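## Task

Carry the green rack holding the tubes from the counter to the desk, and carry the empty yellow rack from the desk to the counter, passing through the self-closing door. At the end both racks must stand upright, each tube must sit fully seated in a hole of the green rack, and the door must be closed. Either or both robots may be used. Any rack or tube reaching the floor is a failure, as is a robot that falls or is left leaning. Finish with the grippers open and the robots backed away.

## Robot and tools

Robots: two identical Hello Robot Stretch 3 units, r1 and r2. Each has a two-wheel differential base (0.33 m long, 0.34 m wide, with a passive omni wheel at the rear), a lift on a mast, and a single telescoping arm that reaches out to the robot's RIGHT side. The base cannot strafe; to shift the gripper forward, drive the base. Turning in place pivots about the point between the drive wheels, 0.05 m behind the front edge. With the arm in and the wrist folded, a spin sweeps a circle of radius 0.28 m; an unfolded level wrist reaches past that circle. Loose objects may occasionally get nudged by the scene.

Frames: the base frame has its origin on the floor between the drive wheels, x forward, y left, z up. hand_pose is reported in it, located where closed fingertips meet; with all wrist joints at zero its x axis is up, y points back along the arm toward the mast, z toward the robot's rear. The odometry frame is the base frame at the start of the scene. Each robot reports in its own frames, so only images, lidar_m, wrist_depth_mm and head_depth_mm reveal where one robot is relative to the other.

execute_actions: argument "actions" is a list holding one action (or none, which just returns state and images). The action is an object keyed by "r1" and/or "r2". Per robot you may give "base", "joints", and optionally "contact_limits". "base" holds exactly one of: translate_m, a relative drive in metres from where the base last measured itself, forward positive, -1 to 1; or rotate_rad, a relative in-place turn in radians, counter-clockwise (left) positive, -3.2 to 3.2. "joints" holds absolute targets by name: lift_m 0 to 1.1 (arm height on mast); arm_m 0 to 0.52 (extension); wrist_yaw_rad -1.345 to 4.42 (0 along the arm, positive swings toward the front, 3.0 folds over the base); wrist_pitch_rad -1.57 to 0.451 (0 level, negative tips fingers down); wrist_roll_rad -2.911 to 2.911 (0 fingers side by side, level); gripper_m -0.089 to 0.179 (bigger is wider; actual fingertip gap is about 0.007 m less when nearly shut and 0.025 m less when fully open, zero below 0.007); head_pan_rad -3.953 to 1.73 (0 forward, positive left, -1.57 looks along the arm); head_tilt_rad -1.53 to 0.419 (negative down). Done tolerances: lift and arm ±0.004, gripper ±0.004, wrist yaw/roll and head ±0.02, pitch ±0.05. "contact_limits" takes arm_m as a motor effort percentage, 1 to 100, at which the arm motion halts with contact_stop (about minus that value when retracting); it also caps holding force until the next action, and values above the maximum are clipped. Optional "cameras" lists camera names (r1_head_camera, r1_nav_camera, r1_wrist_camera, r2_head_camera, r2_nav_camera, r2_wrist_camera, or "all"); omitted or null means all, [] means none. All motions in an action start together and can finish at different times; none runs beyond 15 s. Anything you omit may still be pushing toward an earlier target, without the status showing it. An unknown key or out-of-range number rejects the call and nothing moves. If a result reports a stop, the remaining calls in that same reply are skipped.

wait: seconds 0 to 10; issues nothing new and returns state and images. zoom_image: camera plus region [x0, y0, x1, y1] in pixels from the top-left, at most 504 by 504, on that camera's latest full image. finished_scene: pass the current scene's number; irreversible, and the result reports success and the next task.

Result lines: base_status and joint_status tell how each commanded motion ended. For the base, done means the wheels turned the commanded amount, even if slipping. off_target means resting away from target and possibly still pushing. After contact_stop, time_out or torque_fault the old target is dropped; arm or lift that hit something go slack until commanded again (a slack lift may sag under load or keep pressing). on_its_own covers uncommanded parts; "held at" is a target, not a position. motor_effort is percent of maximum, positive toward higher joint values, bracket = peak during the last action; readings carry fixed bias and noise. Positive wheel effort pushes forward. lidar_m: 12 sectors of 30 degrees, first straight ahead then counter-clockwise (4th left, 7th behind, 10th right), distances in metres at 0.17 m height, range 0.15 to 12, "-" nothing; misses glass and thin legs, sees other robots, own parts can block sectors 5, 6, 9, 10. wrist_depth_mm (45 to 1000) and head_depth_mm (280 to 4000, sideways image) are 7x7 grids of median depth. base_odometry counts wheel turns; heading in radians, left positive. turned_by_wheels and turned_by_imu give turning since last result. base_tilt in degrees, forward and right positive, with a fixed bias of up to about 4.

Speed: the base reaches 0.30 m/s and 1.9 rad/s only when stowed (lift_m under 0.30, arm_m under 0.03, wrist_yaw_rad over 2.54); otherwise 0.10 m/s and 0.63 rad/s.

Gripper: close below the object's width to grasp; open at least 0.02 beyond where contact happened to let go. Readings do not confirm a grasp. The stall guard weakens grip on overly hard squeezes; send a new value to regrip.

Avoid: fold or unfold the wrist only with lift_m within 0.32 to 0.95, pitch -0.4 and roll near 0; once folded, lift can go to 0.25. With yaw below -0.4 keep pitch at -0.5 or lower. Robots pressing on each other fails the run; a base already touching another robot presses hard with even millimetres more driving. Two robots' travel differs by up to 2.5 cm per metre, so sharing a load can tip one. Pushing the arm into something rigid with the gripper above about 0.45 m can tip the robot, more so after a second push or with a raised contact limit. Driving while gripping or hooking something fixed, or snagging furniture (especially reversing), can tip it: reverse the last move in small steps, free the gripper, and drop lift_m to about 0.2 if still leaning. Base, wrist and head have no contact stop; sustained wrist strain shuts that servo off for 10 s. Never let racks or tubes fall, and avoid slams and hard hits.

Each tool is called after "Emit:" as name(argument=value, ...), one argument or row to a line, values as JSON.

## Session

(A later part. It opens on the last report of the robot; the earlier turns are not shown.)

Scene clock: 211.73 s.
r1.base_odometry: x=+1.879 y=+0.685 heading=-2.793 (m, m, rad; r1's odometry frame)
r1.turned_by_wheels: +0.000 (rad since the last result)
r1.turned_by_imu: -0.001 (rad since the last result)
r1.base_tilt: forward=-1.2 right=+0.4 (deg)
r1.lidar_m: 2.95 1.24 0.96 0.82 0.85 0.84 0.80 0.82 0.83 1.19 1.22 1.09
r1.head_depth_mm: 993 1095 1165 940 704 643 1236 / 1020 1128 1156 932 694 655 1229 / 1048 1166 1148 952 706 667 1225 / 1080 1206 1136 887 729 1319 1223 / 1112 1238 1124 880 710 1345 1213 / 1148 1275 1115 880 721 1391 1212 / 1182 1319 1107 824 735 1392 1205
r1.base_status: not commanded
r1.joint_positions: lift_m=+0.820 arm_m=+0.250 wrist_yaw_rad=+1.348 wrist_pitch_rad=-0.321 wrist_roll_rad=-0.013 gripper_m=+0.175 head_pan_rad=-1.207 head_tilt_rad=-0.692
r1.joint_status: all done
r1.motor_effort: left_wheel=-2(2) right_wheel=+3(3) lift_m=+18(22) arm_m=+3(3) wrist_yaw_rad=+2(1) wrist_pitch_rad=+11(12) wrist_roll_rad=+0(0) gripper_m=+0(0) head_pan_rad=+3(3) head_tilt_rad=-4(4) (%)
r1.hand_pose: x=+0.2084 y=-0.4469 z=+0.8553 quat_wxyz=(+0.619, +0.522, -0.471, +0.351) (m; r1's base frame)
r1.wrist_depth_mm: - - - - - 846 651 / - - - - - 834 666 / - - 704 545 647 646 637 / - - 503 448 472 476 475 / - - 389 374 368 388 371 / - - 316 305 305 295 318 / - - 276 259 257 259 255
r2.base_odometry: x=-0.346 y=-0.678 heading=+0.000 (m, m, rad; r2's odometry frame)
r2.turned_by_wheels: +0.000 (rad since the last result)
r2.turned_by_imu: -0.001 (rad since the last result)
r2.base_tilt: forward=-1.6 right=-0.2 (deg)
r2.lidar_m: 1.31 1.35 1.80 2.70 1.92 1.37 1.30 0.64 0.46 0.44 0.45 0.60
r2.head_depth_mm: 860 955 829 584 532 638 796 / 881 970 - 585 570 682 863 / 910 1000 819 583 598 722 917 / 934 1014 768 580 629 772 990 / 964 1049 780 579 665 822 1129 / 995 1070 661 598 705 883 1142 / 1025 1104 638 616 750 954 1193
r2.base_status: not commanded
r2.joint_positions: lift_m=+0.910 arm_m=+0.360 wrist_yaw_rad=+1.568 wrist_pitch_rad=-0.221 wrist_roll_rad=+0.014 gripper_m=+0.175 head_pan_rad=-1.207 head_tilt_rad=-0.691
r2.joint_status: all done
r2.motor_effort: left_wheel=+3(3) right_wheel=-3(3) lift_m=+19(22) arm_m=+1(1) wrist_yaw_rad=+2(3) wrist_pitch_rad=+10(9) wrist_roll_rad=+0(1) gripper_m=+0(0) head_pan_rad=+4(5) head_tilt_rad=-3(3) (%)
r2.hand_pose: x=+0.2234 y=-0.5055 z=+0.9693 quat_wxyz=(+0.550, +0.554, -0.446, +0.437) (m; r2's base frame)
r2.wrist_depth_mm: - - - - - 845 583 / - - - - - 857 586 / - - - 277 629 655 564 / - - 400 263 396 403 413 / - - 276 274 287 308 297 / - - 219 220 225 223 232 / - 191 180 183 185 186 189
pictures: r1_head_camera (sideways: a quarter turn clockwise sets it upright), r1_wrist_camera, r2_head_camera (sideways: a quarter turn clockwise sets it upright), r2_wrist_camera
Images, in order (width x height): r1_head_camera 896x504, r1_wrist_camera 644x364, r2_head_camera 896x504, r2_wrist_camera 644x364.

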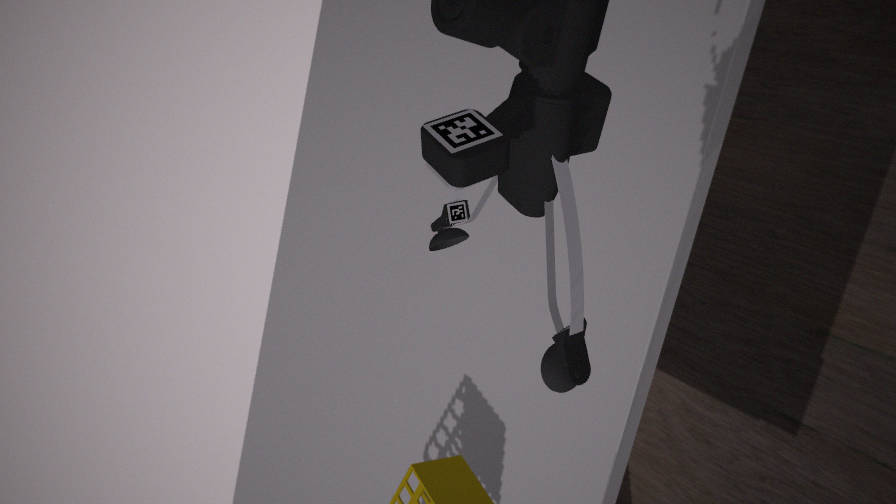

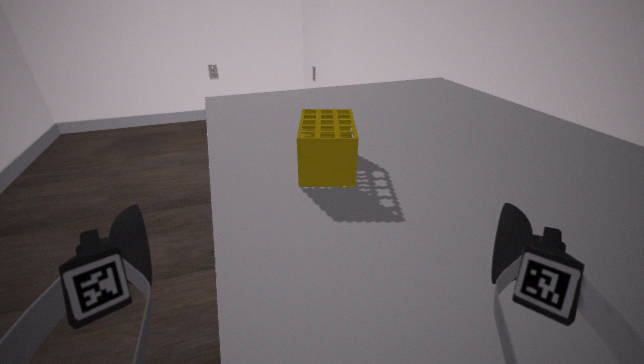

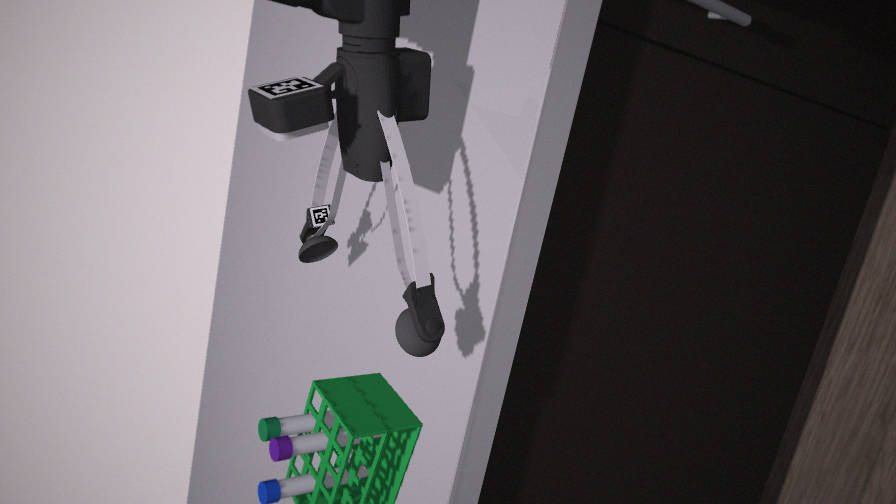

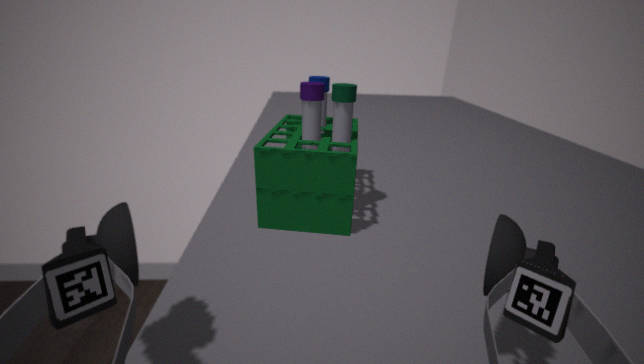

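Emit:
execute_actions(
  actions=[
    {"r1":{"base":{"translate_m":0.15},"joints":{"lift_m":0.745,"arm_m":0.283}},"r2":{"base":{"translate_m":0.08},"joints":{"lift_m":0.885,"arm_m":0.35}}},
  ],
  cameras=["r1_head_camera","r1_wrist_camera","r2_head_camera","r2_wrist_camera"],
)

Scene clock: 229.87 s.
r1.base_odometry: x=+1.738 y=+0.634 heading=-2.793 (m, m, rad; r1's odometry frame)
r1.turned_by_wheels: +0.000 (rad since the last result)
r1.turned_by_imu: -0.002 (rad since the last result)
r1.base_tilt: forward=-1.1 right=+0.6 (deg)
r1.lidar_m: 2.81 1.27 0.97 0.84 0.86 1.00 0.95 0.97 0.90 1.18 1.01 0.98
r1.head_depth_mm: 992 1089 1156 912 - 630 1232 / 1010 1116 1158 907 779 641 1235 / 1041 1154 1145 921 696 651 1228 / 1064 1190 1138 893 729 1312 1217 / 1102 1231 1131 881 745 1339 1213 / 1136 1264 1118 798 725 1360 1208 / 1166 1304 1106 816 720 1382 1198
r1.base_status: done
r1.joint_positions: lift_m=+0.745 arm_m=+0.283 wrist_yaw_rad=+1.348 wrist_pitch_rad=-0.321 wrist_roll_rad=-0.013 gripper_m=+0.175 head_pan_rad=-1.207 head_tilt_rad=-0.692
r1.joint_status: all done
r1.motor_effort: left_wheel=-2(3) right_wheel=+2(9) lift_m=+19(18) arm_m=+3(8) wrist_yaw_rad=+1(1) wrist_pitch_rad=+11(11) wrist_roll_rad=+0(0) gripper_m=+0(0) head_pan_rad=+4(4) head_tilt_rad=-4(4) (%)
r1.hand_pose: x=+0.2084 y=-0.4799 z=+0.7803 quat_wxyz=(+0.619, +0.522, -0.471, +0.351) (m; r1's base frame)
r1.wrist_depth_mm: - - - - - 788 617 / - - - 712 719 717 619 / - - 451 265 419 454 449 / - - 324 282 326 328 326 / - 269 256 255 255 267 257 / - 207 210 210 211 205 219 / 918 184 178 179 179 179 176
r2.base_odometry: x=-0.266 y=-0.678 heading=+0.000 (m, m, rad; r2's odometry frame)
r2.turned_by_wheels: +0.000 (rad since the last result)
r2.turned_by_imu: -0.002 (rad since the last result)
r2.base_tilt: forward=-1.6 right=-0.1 (deg)
r2.lidar_m: 1.23 1.26 1.68 2.69 2.04 1.45 1.38 0.64 0.45 0.43 0.45 0.60
r2.head_depth_mm: 858 951 828 575 520 642 793 / 879 963 861 565 533 677 845 / 905 994 820 580 593 719 910 / 937 1003 801 581 624 764 989 / 959 1044 689 587 659 819 1128 / 994 1060 623 596 700 879 1149 / 1026 1093 773 615 743 949 1195
r2.base_status: done
r2.joint_positions: lift_m=+0.885 arm_m=+0.350 wrist_yaw_rad=+1.568 wrist_pitch_rad=-0.221 wrist_roll_rad=+0.014 gripper_m=+0.175 head_pan_rad=-1.207 head_tilt_rad=-0.691
r2.joint_status: all done
r2.motor_effort: left_wheel=+2(7) right_wheel=-3(4) lift_m=+18(19) arm_m=-2(1) wrist_yaw_rad=+2(2) wrist_pitch_rad=+10(9) wrist_roll_rad=+1(1) gripper_m=+0(1) head_pan_rad=+5(4) head_tilt_rad=-4(4) (%)
r2.hand_pose: x=+0.2234 y=-0.4960 z=+0.9443 quat_wxyz=(+0.550, +0.554, -0.446, +0.437) (m; r2's base frame)
r2.wrist_depth_mm: - - - - - 864 593 / - - - 764 - 865 593 / - - - 195 480 556 539 / - - 312 175 308 340 348 / - - 220 189 228 258 249 / - 189 182 186 189 187 195 / - 155 151 153 155 156 159
pictures: r1_head_camera (sideways: a quarter turn clockwise sets it upright), r1_wrist_camera, r2_head_camera (sideways: a quarter turn clockwise sets it upright), r2_wrist_camera
Images, in order (width x height): r1_head_camera 896x504, r1_wrist_camera 644x364, r2_head_camera 896x504, r2_wrist_camera 644x364.

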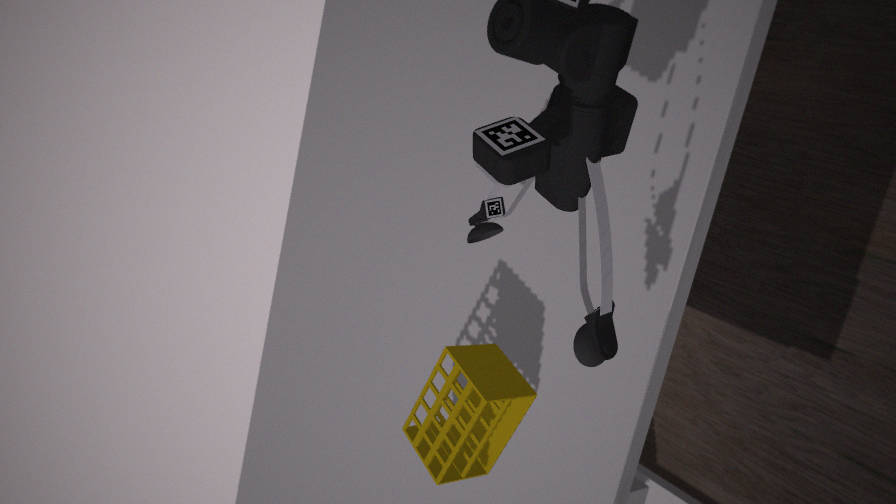

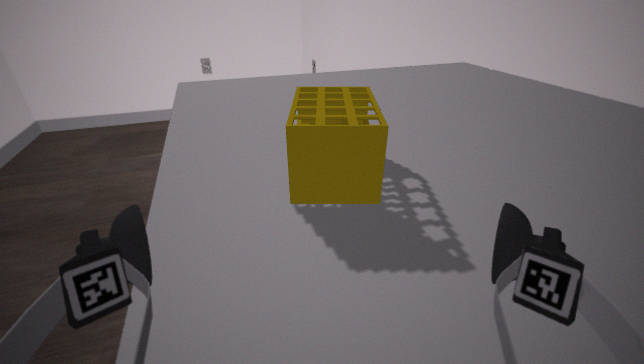

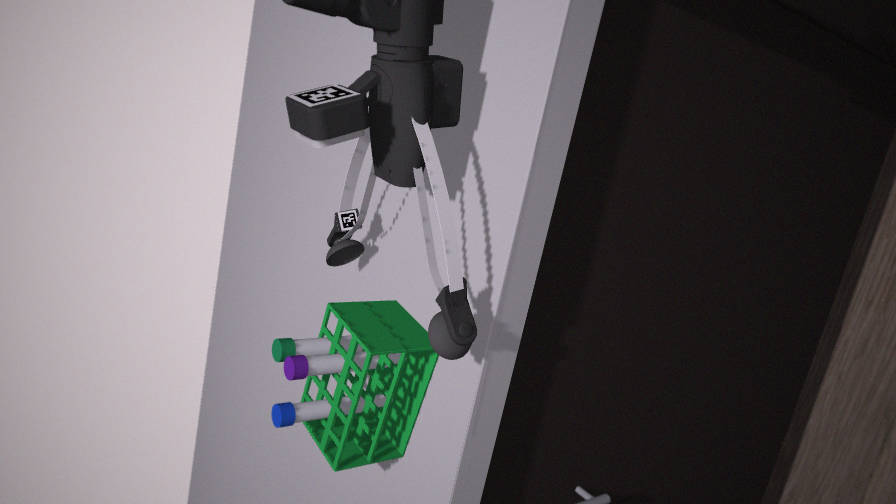

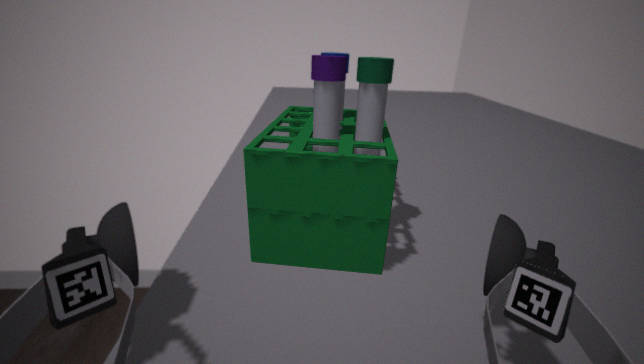

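Emit:
execute_actions(
  actions=[
    {"r1":{"base":{"translate_m":0.19},"joints":{"lift_m":0.718,"arm_m":0.315}},"r2":{"base":{"translate_m":0.12},"joints":{"lift_m":0.878}}},
  ],
  cameras=["r1_head_camera","r1_wrist_camera","r2_head_camera","r2_wrist_camera"],
)

Scene clock: 244.73 s.
r1.base_odometry: x=+1.559 y=+0.569 heading=-2.793 (m, m, rad; r1's odometry frame)
r1.turned_by_wheels: +0.000 (rad since the last result)
r1.turned_by_imu: -0.002 (rad since the last result)
r1.base_tilt: forward=-1.1 right=+0.5 (deg)
r1.lidar_m: 2.62 1.30 0.99 0.93 0.95 1.14 1.14 1.16 1.01 1.17 0.85 1.56
r1.head_depth_mm: 974 1074 1150 908 693 630 1216 / 1003 1104 1154 903 741 628 1232 / 1025 1145 1148 923 699 651 1227 / 1054 1173 1131 891 694 661 1222 / 1087 1220 1125 881 728 1313 1217 / 1118 1253 1116 872 722 1338 1210 / 1155 1294 1108 874 717 1362 1198
r1.base_status: done
r1.joint_positions: lift_m=+0.718 arm_m=+0.315 wrist_yaw_rad=+1.348 wrist_pitch_rad=-0.321 wrist_roll_rad=-0.013 gripper_m=+0.175 head_pan_rad=-1.207 head_tilt_rad=-0.692
r1.joint_status: all done
r1.motor_effort: left_wheel=-3(4) right_wheel=+2(10) lift_m=+19(17) arm_m=+3(4) wrist_yaw_rad=+2(1) wrist_pitch_rad=+11(11) wrist_roll_rad=+0(0) gripper_m=+0(0) head_pan_rad=+3(2) head_tilt_rad=-4(4) (%)
r1.hand_pose: x=+0.2084 y=-0.5119 z=+0.7533 quat_wxyz=(+0.619, +0.522, -0.471, +0.351) (m; r1's base frame)
r1.wrist_depth_mm: - - - - - 757 577 / - - - - 613 605 553 / - 410 375 193 197 377 373 / - 274 261 186 141 275 274 / - 220 198 108 108 197 215 / - 173 91 87 85 84 183 / 146 150 107 98 94 142 148
r2.base_odometry: x=-0.146 y=-0.678 heading=+0.000 (m, m, rad; r2's odometry frame)
r2.turned_by_wheels: +0.000 (rad since the last result)
r2.turned_by_imu: -0.002 (rad since the last result)
r2.base_tilt: forward=-1.6 right=-0.2 (deg)
r2.lidar_m: 1.11 1.15 1.52 2.70 2.22 1.57 1.50 0.63 0.45 0.43 0.44 0.59
r2.head_depth_mm: 851 945 809 567 517 634 783 / 879 957 866 564 531 670 838 / 902 991 785 563 586 712 907 / 927 1007 604 568 619 756 978 / 960 1043 782 596 654 810 1127 / 986 1054 778 596 683 872 1151 / 1017 1094 774 615 735 941 1192
r2.base_status: done
r2.joint_positions: lift_m=+0.878 arm_m=+0.350 wrist_yaw_rad=+1.568 wrist_pitch_rad=-0.221 wrist_roll_rad=+0.014 gripper_m=+0.175 head_pan_rad=-1.207 head_tilt_rad=-0.691
r2.joint_status: all done
r2.motor_effort: left_wheel=+2(8) right_wheel=-2(3) lift_m=+19(18) arm_m=-2(2) wrist_yaw_rad=+3(3) wrist_pitch_rad=+10(9) wrist_roll_rad=+1(1) gripper_m=-1(1) head_pan_rad=+4(4) head_tilt_rad=-4(4) (%)
r2.hand_pose: x=+0.2234 y=-0.4960 z=+0.9373 quat_wxyz=(+0.550, +0.554, -0.446, +0.437) (m; r2's base frame)
r2.wrist_depth_mm: 912 914 930 919 958 857 587 / 966 967 983 68 70 720 585 / - - - 76 76 467 542 / - - 296 81 79 318 331 / - - 90 83 82 244 235 / - 66 73 94 87 76 184 / - 66 62 60 58 58 150
pictures: r1_head_camera (sideways: a quarter turn clockwise sets it upright), r1_wrist_camera, r2_head_camera (sideways: a quarter turn clockwise sets it upright), r2_wrist_camera
Images, in order (width x height): r1_head_camera 896x504, r1_wrist_camera 644x364, r2_head_camera 896x504, r2_wrist_camera 644x364.

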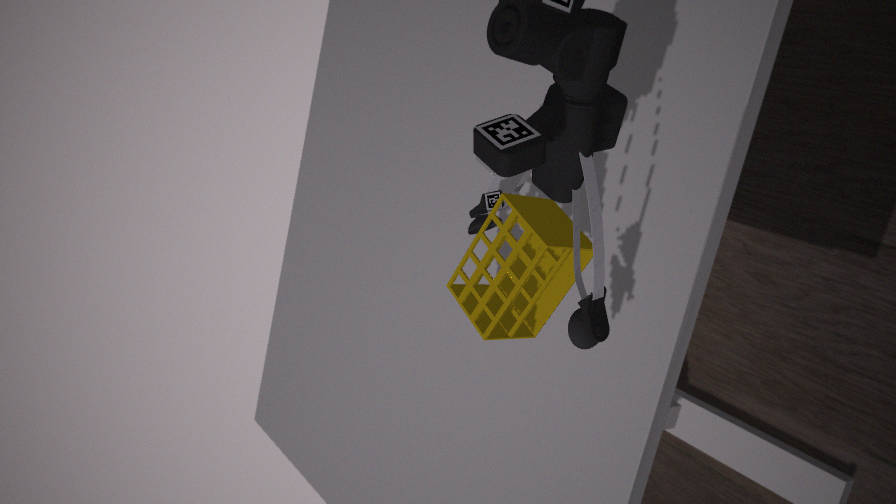

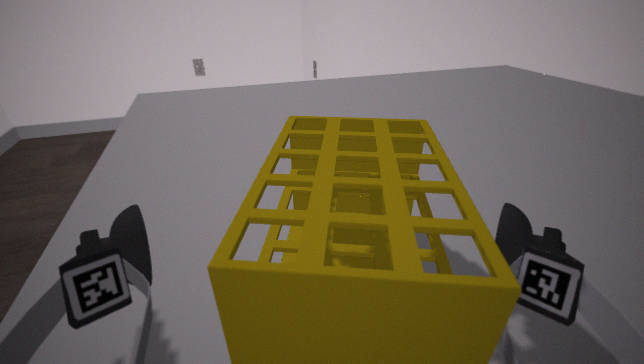

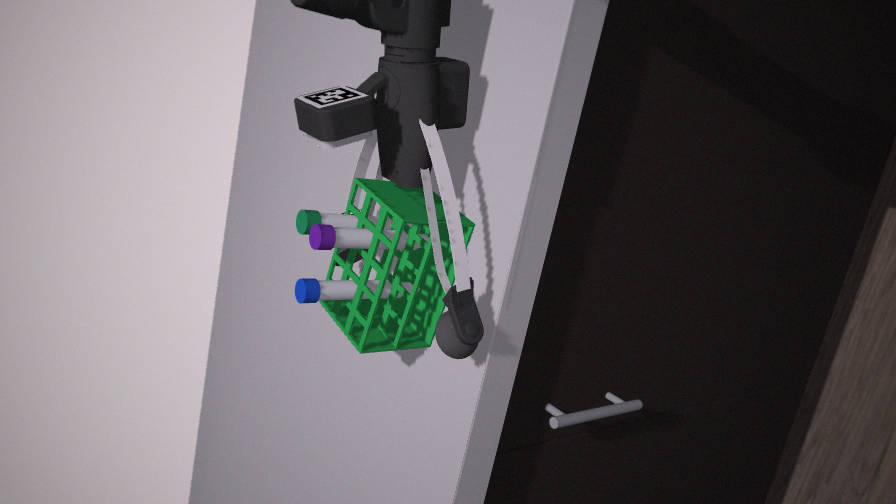

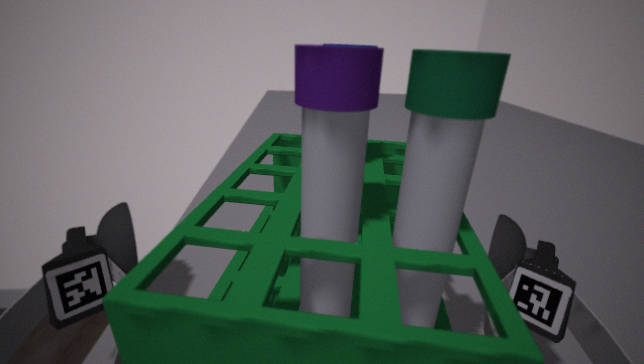

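Emit:
execute_actions(
  actions=[
    {"r2":{"base":{"translate_m":-0.025}}},
  ],
  cameras=[],
)

Emit:
execute_actions(
  actions=[
    {"r1":{"joints":{"gripper_m":0.06}},"r2":{"joints":{"gripper_m":0.06}}},
  ],
  cameras=[],
)

Emit:
execute_actions(
  actions=[
    {"r1":{"joints":{"lift_m":0.8}},"r2":{"joints":{"lift_m":0.95}}},
  ],
  cameras=["r1_head_camera","r1_wrist_camera","r2_head_camera","r2_wrist_camera"],
)

Scene clock: 259.90 s.
r1.base_odometry: x=+1.559 y=+0.569 heading=-2.793 (m, m, rad; r1's odometry frame)
r1.turned_by_wheels: +0.000 (rad since the last result)
r1.turned_by_imu: -0.001 (rad since the last result)
r1.base_tilt: forward=-1.2 right=+0.6 (deg)
r1.lidar_m: 2.62 1.30 0.99 0.93 0.95 1.14 1.14 1.16 1.01 1.17 0.85 1.56
r1.head_depth_mm: 973 1077 1144 907 690 628 1214 / 997 1108 1153 901 742 628 1232 / 1029 1144 1147 923 697 651 1229 / 1058 1179 1134 892 694 662 1223 / 1093 1220 1127 881 727 1306 1215 / 1125 1257 1110 873 721 1325 1211 / 1154 1299 1111 869 718 1353 1194
r1.base_status: not commanded
r1.joint_positions: lift_m=+0.718 arm_m=+0.315 wrist_yaw_rad=+1.348 wrist_pitch_rad=-0.321 wrist_roll_rad=-0.013 gripper_m=+0.175 head_pan_rad=-1.207 head_tilt_rad=-0.692
r1.joint_status: not commanded
r1.motor_effort: left_wheel=-2(2) right_wheel=+2(3) lift_m=+19(18) arm_m=+3(3) wrist_yaw_rad=+2(1) wrist_pitch_rad=+11(12) wrist_roll_rad=+0(0) gripper_m=+0(1) head_pan_rad=+2(3) head_tilt_rad=-4(4) (%)
r1.hand_pose: x=+0.2084 y=-0.5119 z=+0.7533 quat_wxyz=(+0.619, +0.522, -0.471, +0.351) (m; r1's base frame)
r1.wrist_depth_mm: - - - - - 762 575 / - - - - 613 612 549 / - 412 378 193 198 376 373 / - 274 259 186 141 271 274 / - 219 197 108 108 197 214 / - 174 91 87 85 84 183 / 146 150 107 98 94 141 148
r2.base_odometry: x=-0.171 y=-0.678 heading=+0.000 (m, m, rad; r2's odometry frame)
r2.turned_by_wheels: +0.000 (rad since the last result)
r2.turned_by_imu: -0.001 (rad since the last result)
r2.base_tilt: forward=-1.6 right=-0.1 (deg)
r2.lidar_m: 1.14 1.17 1.55 2.70 2.18 1.55 1.47 0.63 0.45 0.43 0.44 0.59
r2.head_depth_mm: 854 945 810 566 518 635 784 / 878 962 867 564 530 673 839 / 905 989 804 578 589 712 906 / 931 1005 782 562 620 760 983 / 961 1040 642 594 654 813 1130 / 991 1062 780 597 695 872 1147 / 1023 1095 773 615 729 941 1196
r2.base_status: done
r2.joint_positions: lift_m=+0.878 arm_m=+0.350 wrist_yaw_rad=+1.568 wrist_pitch_rad=-0.221 wrist_roll_rad=+0.014 gripper_m=+0.175 head_pan_rad=-1.207 head_tilt_rad=-0.691
r2.joint_status: not commanded
r2.motor_effort: left_wheel=+2(5) right_wheel=-3(9) lift_m=+19(19) arm_m=-2(2) wrist_yaw_rad=+3(3) wrist_pitch_rad=+10(9) wrist_roll_rad=+0(1) gripper_m=-1(0) head_pan_rad=+4(4) head_tilt_rad=-4(4) (%)
r2.hand_pose: x=+0.2234 y=-0.4960 z=+0.9373 quat_wxyz=(+0.550, +0.554, -0.446, +0.437) (m; r2's base frame)
r2.wrist_depth_mm: 913 930 945 967 978 866 591 / 987 992 - 94 90 833 588 / - - - 103 101 528 536 / - - 135 108 106 319 328 / - - 86 92 99 245 235 / - 164 90 85 81 166 185 / - 141 98 93 88 148 150
pictures: none
No camera images: the call's "cameras" was empty. Leave "cameras" out to get every camera's image.

Scene clock: 261.53 s.
r1.base_odometry: x=+1.559 y=+0.569 heading=-2.793 (m, m, rad; r1's odometry frame)
r1.turned_by_wheels: +0.000 (rad since the last result)
r1.turned_by_imu: +0.000 (rad since the last result)
r1.base_tilt: forward=-1.1 right=+0.5 (deg)
r1.lidar_m: 2.62 1.29 0.99 0.93 0.95 1.14 1.14 1.16 1.02 1.16 0.85 1.55
r1.head_depth_mm: 975 1074 1140 910 691 630 1214 / 1001 1109 1158 902 741 628 1228 / 1028 1142 1142 921 715 649 1231 / 1059 1177 1139 893 699 663 1226 / 1084 1215 1124 884 709 1317 1224 / 1118 1255 1113 874 721 1332 1208 / 1162 1290 1109 867 718 1360 1195
r1.base_status: not commanded
r1.joint_positions: lift_m=+0.718 arm_m=+0.315 wrist_yaw_rad=+1.348 wrist_pitch_rad=-0.321 wrist_roll_rad=-0.013 gripper_m=+0.061 head_pan_rad=-1.207 head_tilt_rad=-0.692
r1.joint_status: all done
r1.motor_effort: left_wheel=-2(2) right_wheel=+2(2) lift_m=+19(19) arm_m=+3(3) wrist_yaw_rad=+1(1) wrist_pitch_rad=+11(12) wrist_roll_rad=+0(0) gripper_m=-14(90) head_pan_rad=+2(2) head_tilt_rad=-4(3) (%)
r1.hand_pose: x=+0.2084 y=-0.5118 z=+0.7533 quat_wxyz=(+0.619, +0.522, -0.470, +0.351) (m; r1's base frame)
r1.wrist_depth_mm: - - - - - 751 573 / - - - - 612 610 541 / - 409 380 192 194 376 375 / - 273 259 138 196 274 273 / - 214 120 105 141 215 214 / 183 177 134 112 103 177 178 / 150 150 146 127 146 150 150
r2.base_odometry: x=-0.171 y=-0.678 heading=+0.000 (m, m, rad; r2's odometry frame)
r2.turned_by_wheels: +0.000 (rad since the last result)
r2.turned_by_imu: +0.000 (rad since the last result)
r2.base_tilt: forward=-1.6 right=-0.1 (deg)
r2.lidar_m: 1.14 1.17 1.55 2.70 2.18 1.55 1.48 0.63 0.45 0.43 0.44 0.59
r2.head_depth_mm: 856 948 810 565 518 636 783 / 877 960 864 565 531 674 839 / 904 993 786 582 589 715 905 / 933 1006 779 578 621 759 979 / 956 1036 598 577 655 814 1129 / 989 1055 780 597 693 872 1145 / 1023 1095 774 615 732 939 1187
r2.base_status: not commanded
r2.joint_positions: lift_m=+0.878 arm_m=+0.350 wrist_yaw_rad=+1.568 wrist_pitch_rad=-0.221 wrist_roll_rad=+0.014 gripper_m=+0.061 head_pan_rad=-1.207 head_tilt_rad=-0.691
r2.joint_status: all done
r2.motor_effort: left_wheel=+3(3) right_wheel=-3(3) lift_m=+19(19) arm_m=-2(2) wrist_yaw_rad=+2(2) wrist_pitch_rad=+10(10) wrist_roll_rad=+1(0) gripper_m=-17(91) head_pan_rad=+4(4) head_tilt_rad=-4(4) (%)
r2.hand_pose: x=+0.2234 y=-0.4959 z=+0.9373 quat_wxyz=(+0.550, +0.555, -0.446, +0.437) (m; r2's base frame)
r2.wrist_depth_mm: 925 941 973 960 969 852 587 / 987 983 - 121 108 829 593 / - - - 164 155 522 540 / - - 119 127 122 320 329 / - - 118 101 97 232 235 / - - 128 108 101 182 183 / - 141 137 118 142 148 150
pictures: none
No camera images: the call's "cameras" was empty. Leave "cameras" out to get every camera's image.

Scene clock: 263.10 s.
r1.base_odometry: x=+1.559 y=+0.569 heading=-2.793 (m, m, rad; r1's odometry frame)
r1.turned_by_wheels: +0.000 (rad since the last result)
r1.turned_by_imu: +0.000 (rad since the last result)
r1.base_tilt: forward=-1.2 right=+0.6 (deg)
r1.lidar_m: 2.61 1.30 0.98 0.93 0.95 1.14 1.14 1.16 1.02 1.17 0.85 1.56
r1.head_depth_mm: 976 1072 1146 966 722 628 1214 / 1002 1104 1159 965 719 627 1238 / 1028 1142 1149 953 729 650 1230 / 1058 1176 1138 662 718 661 1216 / 1087 1206 1120 752 724 1316 1213 / 1121 1252 1116 876 723 1330 1209 / 1157 1298 1112 869 719 1356 1190
r1.base_status: not commanded
r1.joint_positions: lift_m=+0.800 arm_m=+0.315 wrist_yaw_rad=+1.348 wrist_pitch_rad=-0.321 wrist_roll_rad=-0.013 gripper_m=+0.061 head_pan_rad=-1.207 head_tilt_rad=-0.692
r1.joint_status: all done
r1.motor_effort: left_wheel=-2(2) right_wheel=+2(2) lift_m=+25(27) arm_m=+3(3) wrist_yaw_rad=+1(1) wrist_pitch_rad=+11(12) wrist_roll_rad=+0(0) gripper_m=-14(15) head_pan_rad=+3(1) head_tilt_rad=-3(4) (%)
r1.hand_pose: x=+0.2084 y=-0.5118 z=+0.8349 quat_wxyz=(+0.619, +0.522, -0.470, +0.351) (m; r1's base frame)
r1.wrist_depth_mm: - - - - - 753 577 / - - - - - 768 589 / - - - 592 594 587 563 / - - 143 115 219 433 432 / - 371 129 116 108 338 340 / - 300 131 119 111 284 280 / - 236 224 121 123 236 236
r2.base_odometry: x=-0.171 y=-0.678 heading=+0.000 (m, m, rad; r2's odometry frame)
r2.turned_by_wheels: +0.000 (rad since the last result)
r2.turned_by_imu: +0.000 (rad since the last result)
r2.base_tilt: forward=-1.6 right=-0.1 (deg)
r2.lidar_m: 1.14 1.17 1.55 2.70 2.19 1.55 1.47 0.63 0.45 0.43 0.44 0.59
r2.head_depth_mm: 851 945 867 604 517 637 784 / 876 958 - 602 532 672 841 / 901 991 821 601 587 712 903 / 930 1004 538 599 619 758 982 / 960 1039 555 597 653 811 1126 / 991 1053 716 598 693 869 1144 / 1015 1094 776 614 731 937 1197
r2.base_status: not commanded
r2.joint_positions: lift_m=+0.950 arm_m=+0.350 wrist_yaw_rad=+1.568 wrist_pitch_rad=-0.226 wrist_roll_rad=+0.014 gripper_m=+0.061 head_pan_rad=-1.207 head_tilt_rad=-0.691
r2.joint_status: all done
r2.motor_effort: left_wheel=+2(3) right_wheel=-2(2) lift_m=+26(29) arm_m=-2(2) wrist_yaw_rad=+2(2) wrist_pitch_rad=+12(12) wrist_roll_rad=+1(1) gripper_m=-17(19) head_pan_rad=+4(4) head_tilt_rad=-3(4) (%)
r2.hand_pose: x=+0.2230 y=-0.4959 z=+1.0077 quat_wxyz=(+0.551, +0.556, -0.445, +0.436) (m; r2's base frame)
r2.wrist_depth_mm: 914 943 952 974 976 860 588 / 976 - - 122 112 850 590 / - - - 165 175 755 593 / - - 119 130 128 498 512 / - - 119 101 94 365 367 / - - 128 109 101 284 287 / - - 146 117 215 231 234
pictures: r1_head_camera (sideways: a quarter turn clockwise sets it upright), r1_wrist_camera, r2_head_camera (sideways: a quarter turn clockwise sets it upright), r2_wrist_camera
Images, in order (width x height): r1_head_camera 896x504, r1_wrist_camera 644x364, r2_head_camera 896x504, r2_wrist_camera 644x364.

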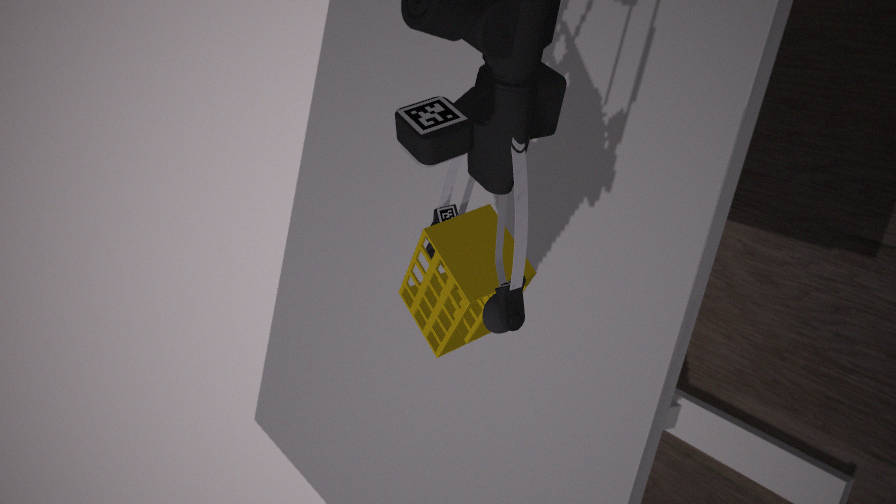

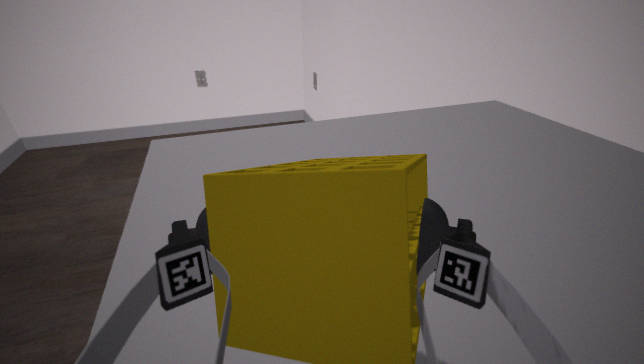

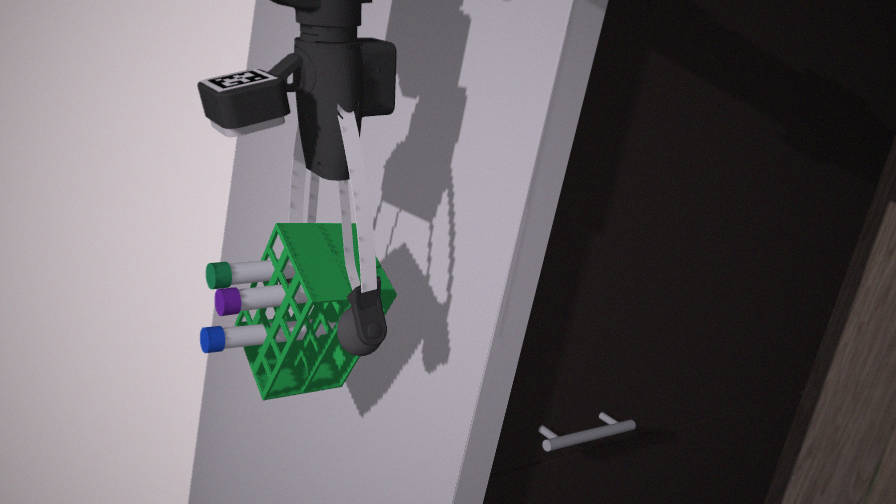

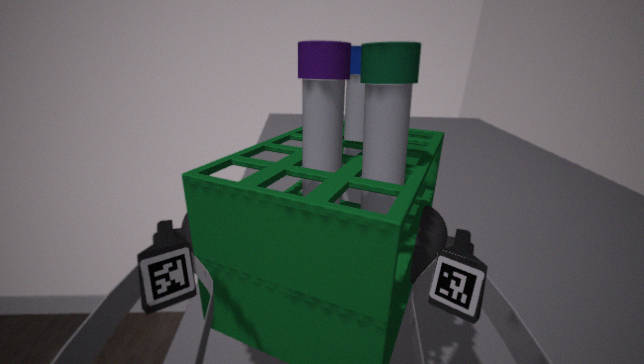

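Emit:
execute_actions(
  actions=[
    {"r1":{"joints":{"lift_m":0.722}},"r2":{"joints":{"lift_m":0.88}}},
  ],
  cameras=[],
)

Emit:
execute_actions(
  actions=[
    {"r1":{"joints":{"gripper_m":0.15}},"r2":{"joints":{"gripper_m":0.15}}},
  ],
  cameras=[],
)

Emit:
execute_actions(
  actions=[
    {"r1":{"base":{"translate_m":0.035},"joints":{"arm_m":0.322,"lift_m":0.712}},"r2":{"base":{"translate_m":0.03},"joints":{"lift_m":0.872}}},
  ],
  cameras=["r1_head_camera","r1_wrist_camera","r2_head_camera","r2_wrist_camera"],
)

Scene clock: 276.23 s.
r1.base_odometry: x=+1.559 y=+0.569 heading=-2.793 (m, m, rad; r1's odometry frame)
r1.turned_by_wheels: +0.000 (rad since the last result)
r1.turned_by_imu: -0.001 (rad since the last result)
r1.base_tilt: forward=-1.1 right=+0.6 (deg)
r1.lidar_m: 2.62 1.29 0.99 0.93 0.95 1.13 1.14 1.16 1.02 1.17 0.85 1.56
r1.head_depth_mm: 977 1075 1136 940 - 629 1215 / 1001 1103 1151 904 706 627 1233 / 1031 1142 1146 923 715 650 1225 / 1057 1177 1134 889 697 663 1224 / 1088 1218 1129 879 708 1312 1216 / 1120 1256 1110 876 724 1333 1210 / 1156 1308 1111 869 718 1355 1195
r1.base_status: not commanded
r1.joint_positions: lift_m=+0.722 arm_m=+0.315 wrist_yaw_rad=+1.348 wrist_pitch_rad=-0.321 wrist_roll_rad=-0.013 gripper_m=+0.061 head_pan_rad=-1.207 head_tilt_rad=-0.692
r1.joint_status: all done
r1.motor_effort: left_wheel=-2(2) right_wheel=+2(3) lift_m=+18(19) arm_m=+3(3) wrist_yaw_rad=+2(2) wrist_pitch_rad=+11(11) wrist_roll_rad=+0(0) gripper_m=-13(14) head_pan_rad=+3(3) head_tilt_rad=-4(4) (%)
r1.hand_pose: x=+0.2084 y=-0.5118 z=+0.7573 quat_wxyz=(+0.619, +0.522, -0.470, +0.351) (m; r1's base frame)
r1.wrist_depth_mm: - - - - - 746 581 / - - - - 627 626 546 / - 419 386 215 215 387 389 / - 281 253 131 179 281 280 / - 220 123 109 102 221 221 / 187 188 137 121 112 182 182 / 154 154 150 135 146 155 154
r2.base_odometry: x=-0.171 y=-0.678 heading=+0.000 (m, m, rad; r2's odometry frame)
r2.turned_by_wheels: +0.000 (rad since the last result)
r2.turned_by_imu: -0.001 (rad since the last result)
r2.base_tilt: forward=-1.7 right=-0.1 (deg)
r2.lidar_m: 1.14 1.17 1.55 2.69 2.18 1.55 1.47 0.63 0.45 0.43 0.44 0.59
r2.head_depth_mm: 856 945 807 566 518 637 784 / 874 963 865 564 531 672 839 / 902 988 787 581 589 713 905 / 928 1009 783 579 619 761 976 / 962 1042 599 573 653 811 1126 / 991 1057 776 596 691 871 1147 / 1021 1089 773 615 728 938 1194
r2.base_status: not commanded
r2.joint_positions: lift_m=+0.880 arm_m=+0.350 wrist_yaw_rad=+1.568 wrist_pitch_rad=-0.226 wrist_roll_rad=+0.014 gripper_m=+0.061 head_pan_rad=-1.207 head_tilt_rad=-0.691
r2.joint_status: all done
r2.motor_effort: left_wheel=+2(2) right_wheel=-2(3) lift_m=+19(21) arm_m=-2(2) wrist_yaw_rad=+2(2) wrist_pitch_rad=+12(12) wrist_roll_rad=+1(1) gripper_m=-17(17) head_pan_rad=+4(4) head_tilt_rad=-4(3) (%)
r2.hand_pose: x=+0.2230 y=-0.4959 z=+0.9380 quat_wxyz=(+0.551, +0.556, -0.445, +0.436) (m; r2's base frame)
r2.wrist_depth_mm: 926 937 961 977 981 851 588 / 990 - - 122 109 812 594 / - - - 164 155 517 530 / - - 118 129 123 320 328 / - - 118 101 96 232 237 / - - 128 108 101 182 184 / - 142 138 118 143 149 151
pictures: none
No camera images: the call's "cameras" was empty. Leave "cameras" out to get every camera's image.

Scene clock: 277.63 s.
r1.base_odometry: x=+1.559 y=+0.569 heading=-2.793 (m, m, rad; r1's odometry frame)
r1.turned_by_wheels: +0.000 (rad since the last result)
r1.turned_by_imu: +0.000 (rad since the last result)
r1.base_tilt: forward=-1.1 right=+0.6 (deg)
r1.lidar_m: 2.61 1.30 0.99 0.93 0.95 1.14 1.14 1.16 1.01 1.17 0.85 1.56
r1.head_depth_mm: 975 1074 1149 937 - 630 1215 / 1001 1109 1157 902 703 626 1230 / 1029 1141 1153 923 715 651 1230 / 1060 1172 1132 890 699 662 1223 / 1089 1217 1124 881 709 1315 1213 / 1119 1257 1117 876 722 1338 1212 / 1154 1293 1108 873 719 1350 1189
r1.base_status: not commanded
r1.joint_positions: lift_m=+0.722 arm_m=+0.315 wrist_yaw_rad=+1.348 wrist_pitch_rad=-0.321 wrist_roll_rad=-0.013 gripper_m=+0.150 head_pan_rad=-1.207 head_tilt_rad=-0.692
r1.joint_status: all done
r1.motor_effort: left_wheel=-2(2) right_wheel=+3(2) lift_m=+19(18) arm_m=+3(3) wrist_yaw_rad=+0(2) wrist_pitch_rad=+11(12) wrist_roll_rad=+0(0) gripper_m=+0(82) head_pan_rad=+4(3) head_tilt_rad=-3(4) (%)
r1.hand_pose: x=+0.2084 y=-0.5118 z=+0.7573 quat_wxyz=(+0.619, +0.522, -0.470, +0.351) (m; r1's base frame)
r1.wrist_depth_mm: - - - - - 757 568 / - - - - 621 624 552 / - 422 387 217 210 386 385 / - 282 268 144 221 279 282 / - 231 123 111 204 230 221 / 196 - 141 120 170 - 182 / - 154 150 137 150 155 155
r2.base_odometry: x=-0.171 y=-0.678 heading=+0.000 (m, m, rad; r2's odometry frame)
r2.turned_by_wheels: +0.000 (rad since the last result)
r2.turned_by_imu: +0.000 (rad since the last result)
r2.base_tilt: forward=-1.8 right=-0.2 (deg)
r2.lidar_m: 1.14 1.17 1.55 2.70 2.18 1.55 1.47 0.63 0.45 0.43 0.44 0.59
r2.head_depth_mm: 855 947 810 566 517 637 784 / 880 959 859 564 532 673 840 / 902 991 817 581 589 711 905 / 929 1010 781 566 619 758 980 / 955 1039 596 567 653 814 1126 / 986 1054 780 595 693 873 1147 / 1021 1095 775 613 730 944 1195
r2.base_status: not commanded
r2.joint_positions: lift_m=+0.880 arm_m=+0.350 wrist_yaw_rad=+1.568 wrist_pitch_rad=-0.223 wrist_roll_rad=+0.014 gripper_m=+0.150 head_pan_rad=-1.207 head_tilt_rad=-0.691
r2.joint_status: all done
r2.motor_effort: left_wheel=+2(2) right_wheel=-2(3) lift_m=+19(19) arm_m=-2(2) wrist_yaw_rad=+2(2) wrist_pitch_rad=+11(12) wrist_roll_rad=+0(0) gripper_m=+0(84) head_pan_rad=+4(4) head_tilt_rad=-4(4) (%)
r2.hand_pose: x=+0.2232 y=-0.4959 z=+0.9386 quat_wxyz=(+0.550, +0.555, -0.445, +0.437) (m; r2's base frame)
r2.wrist_depth_mm: 918 939 954 972 988 849 594 / 985 982 - 118 105 825 586 / - - - 153 178 529 539 / - - 120 128 125 324 333 / - - 118 101 157 247 238 / - 167 129 108 167 - 186 / - 143 137 117 143 150 153
pictures: none
No camera images: the call's "cameras" was empty. Leave "cameras" out to get every camera's image.

Scene clock: 279.30 s.
r1.base_odometry: x=+1.526 y=+0.557 heading=-2.793 (m, m, rad; r1's odometry frame)
r1.turned_by_wheels: +0.000 (rad since the last result)
r1.turned_by_imu: -0.001 (rad since the last result)
r1.base_tilt: forward=-1.2 right=+0.6 (deg)
r1.lidar_m: 2.58 1.30 0.99 0.93 0.95 1.14 1.17 1.20 1.04 1.17 0.83 1.56
r1.head_depth_mm: 973 1076 1143 910 - 630 1208 / 1000 1112 1161 909 704 626 1230 / 1026 1141 1144 912 699 639 1224 / 1056 1172 1132 891 695 661 1223 / 1083 1214 1122 883 743 1317 1213 / 1117 1255 1118 878 724 1320 1210 / 1151 1299 1154 872 718 1359 1183
r1.base_status: done
r1.joint_positions: lift_m=+0.712 arm_m=+0.322 wrist_yaw_rad=+1.348 wrist_pitch_rad=-0.321 wrist_roll_rad=-0.013 gripper_m=+0.150 head_pan_rad=-1.207 head_tilt_rad=-0.692
r1.joint_status: all done
r1.motor_effort: left_wheel=-2(4) right_wheel=+2(8) lift_m=+19(17) arm_m=+3(5) wrist_yaw_rad=+1(1) wrist_pitch_rad=+12(11) wrist_roll_rad=+0(0) gripper_m=-1(0) head_pan_rad=+4(3) head_tilt_rad=-4(4) (%)
r1.hand_pose: x=+0.2084 y=-0.5188 z=+0.7473 quat_wxyz=(+0.619, +0.522, -0.470, +0.351) (m; r1's base frame)
r1.wrist_depth_mm: - - - - - 746 564 / - - - - 582 579 548 / - 363 359 170 173 360 362 / - 261 248 169 128 262 262 / 215 214 98 133 98 205 206 / 175 96 84 76 128 76 170 / - 144 98 82 70 139 144
r2.base_odometry: x=-0.141 y=-0.678 heading=+0.000 (m, m, rad; r2's odometry frame)
r2.turned_by_wheels: +0.000 (rad since the last result)
r2.turned_by_imu: +0.000 (rad since the last result)
r2.base_tilt: forward=-1.6 right=-0.3 (deg)
r2.lidar_m: 1.11 1.14 1.51 2.70 2.23 1.58 1.51 0.63 0.45 0.43 0.44 0.59
r2.head_depth_mm: 852 948 792 566 517 635 779 / 875 961 846 563 530 671 839 / 904 992 784 575 586 711 901 / 928 1006 608 562 618 758 975 / 957 1035 632 594 653 808 1122 / 984 1059 780 596 683 873 1151 / 1015 1094 772 614 732 938 1192
r2.base_status: done
r2.joint_positions: lift_m=+0.872 arm_m=+0.350 wrist_yaw_rad=+1.568 wrist_pitch_rad=-0.223 wrist_roll_rad=+0.014 gripper_m=+0.150 head_pan_rad=-1.207 head_tilt_rad=-0.691
r2.joint_status: all done
r2.motor_effort: left_wheel=+3(8) right_wheel=-3(5) lift_m=+19(18) arm_m=-2(2) wrist_yaw_rad=+2(2) wrist_pitch_rad=+10(11) wrist_roll_rad=+1(0) gripper_m=+0(1) head_pan_rad=+4(4) head_tilt_rad=-4(3) (%)
r2.hand_pose: x=+0.2232 y=-0.4959 z=+0.9308 quat_wxyz=(+0.550, +0.555, -0.446, +0.437) (m; r2's base frame)
r2.wrist_depth_mm: 910 910 938 913 84 800 584 / 960 962 972 87 76 815 585 / - - - 94 81 492 514 / - - 245 97 87 302 312 / - 91 81 79 90 232 224 / - 100 86 72 63 - 174 / - 131 95 78 68 140 143
pictures: r1_head_camera (sideways: a quarter turn clockwise sets it upright), r1_wrist_camera, r2_head_camera (sideways: a quarter turn clockwise sets it upright), r2_wrist_camera
Images, in order (width x height): r1_head_camera 896x504, r1_wrist_camera 644x364, r2_head_camera 896x504, r2_wrist_camera 644x364.

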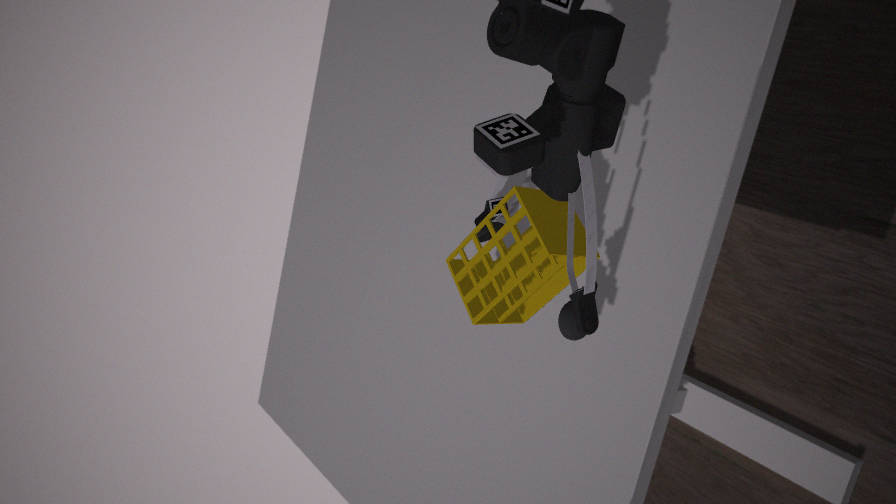

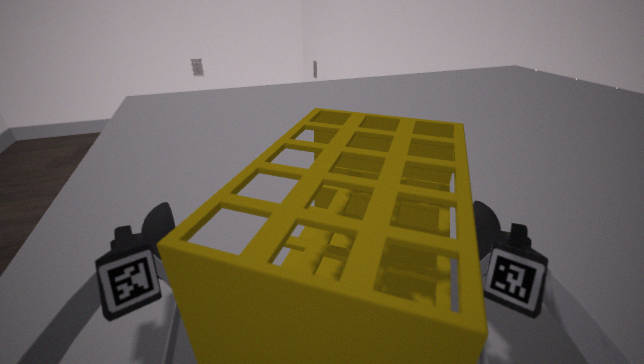

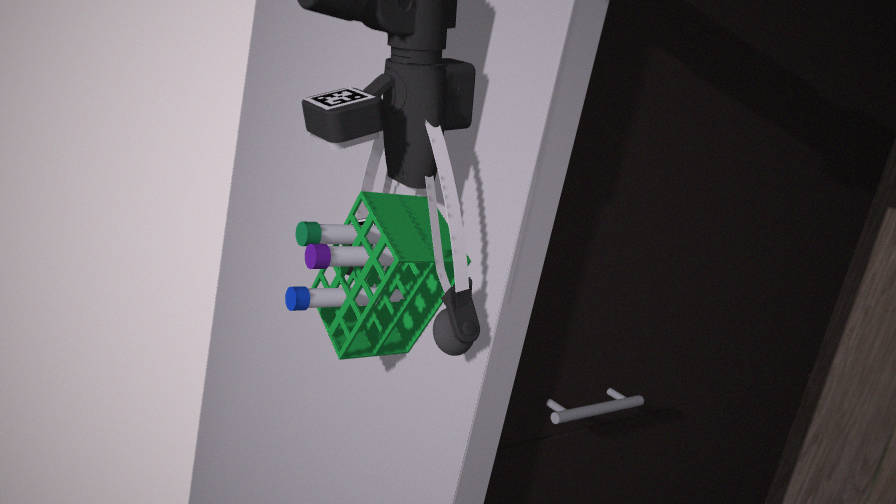

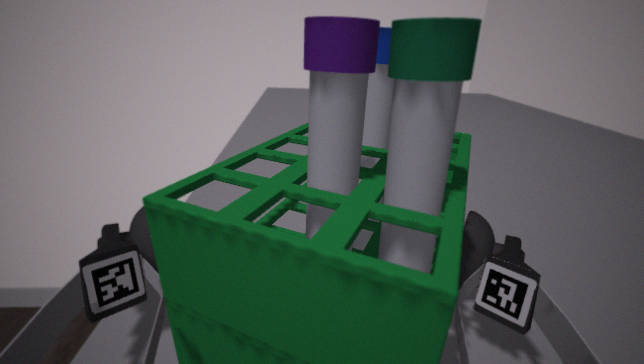

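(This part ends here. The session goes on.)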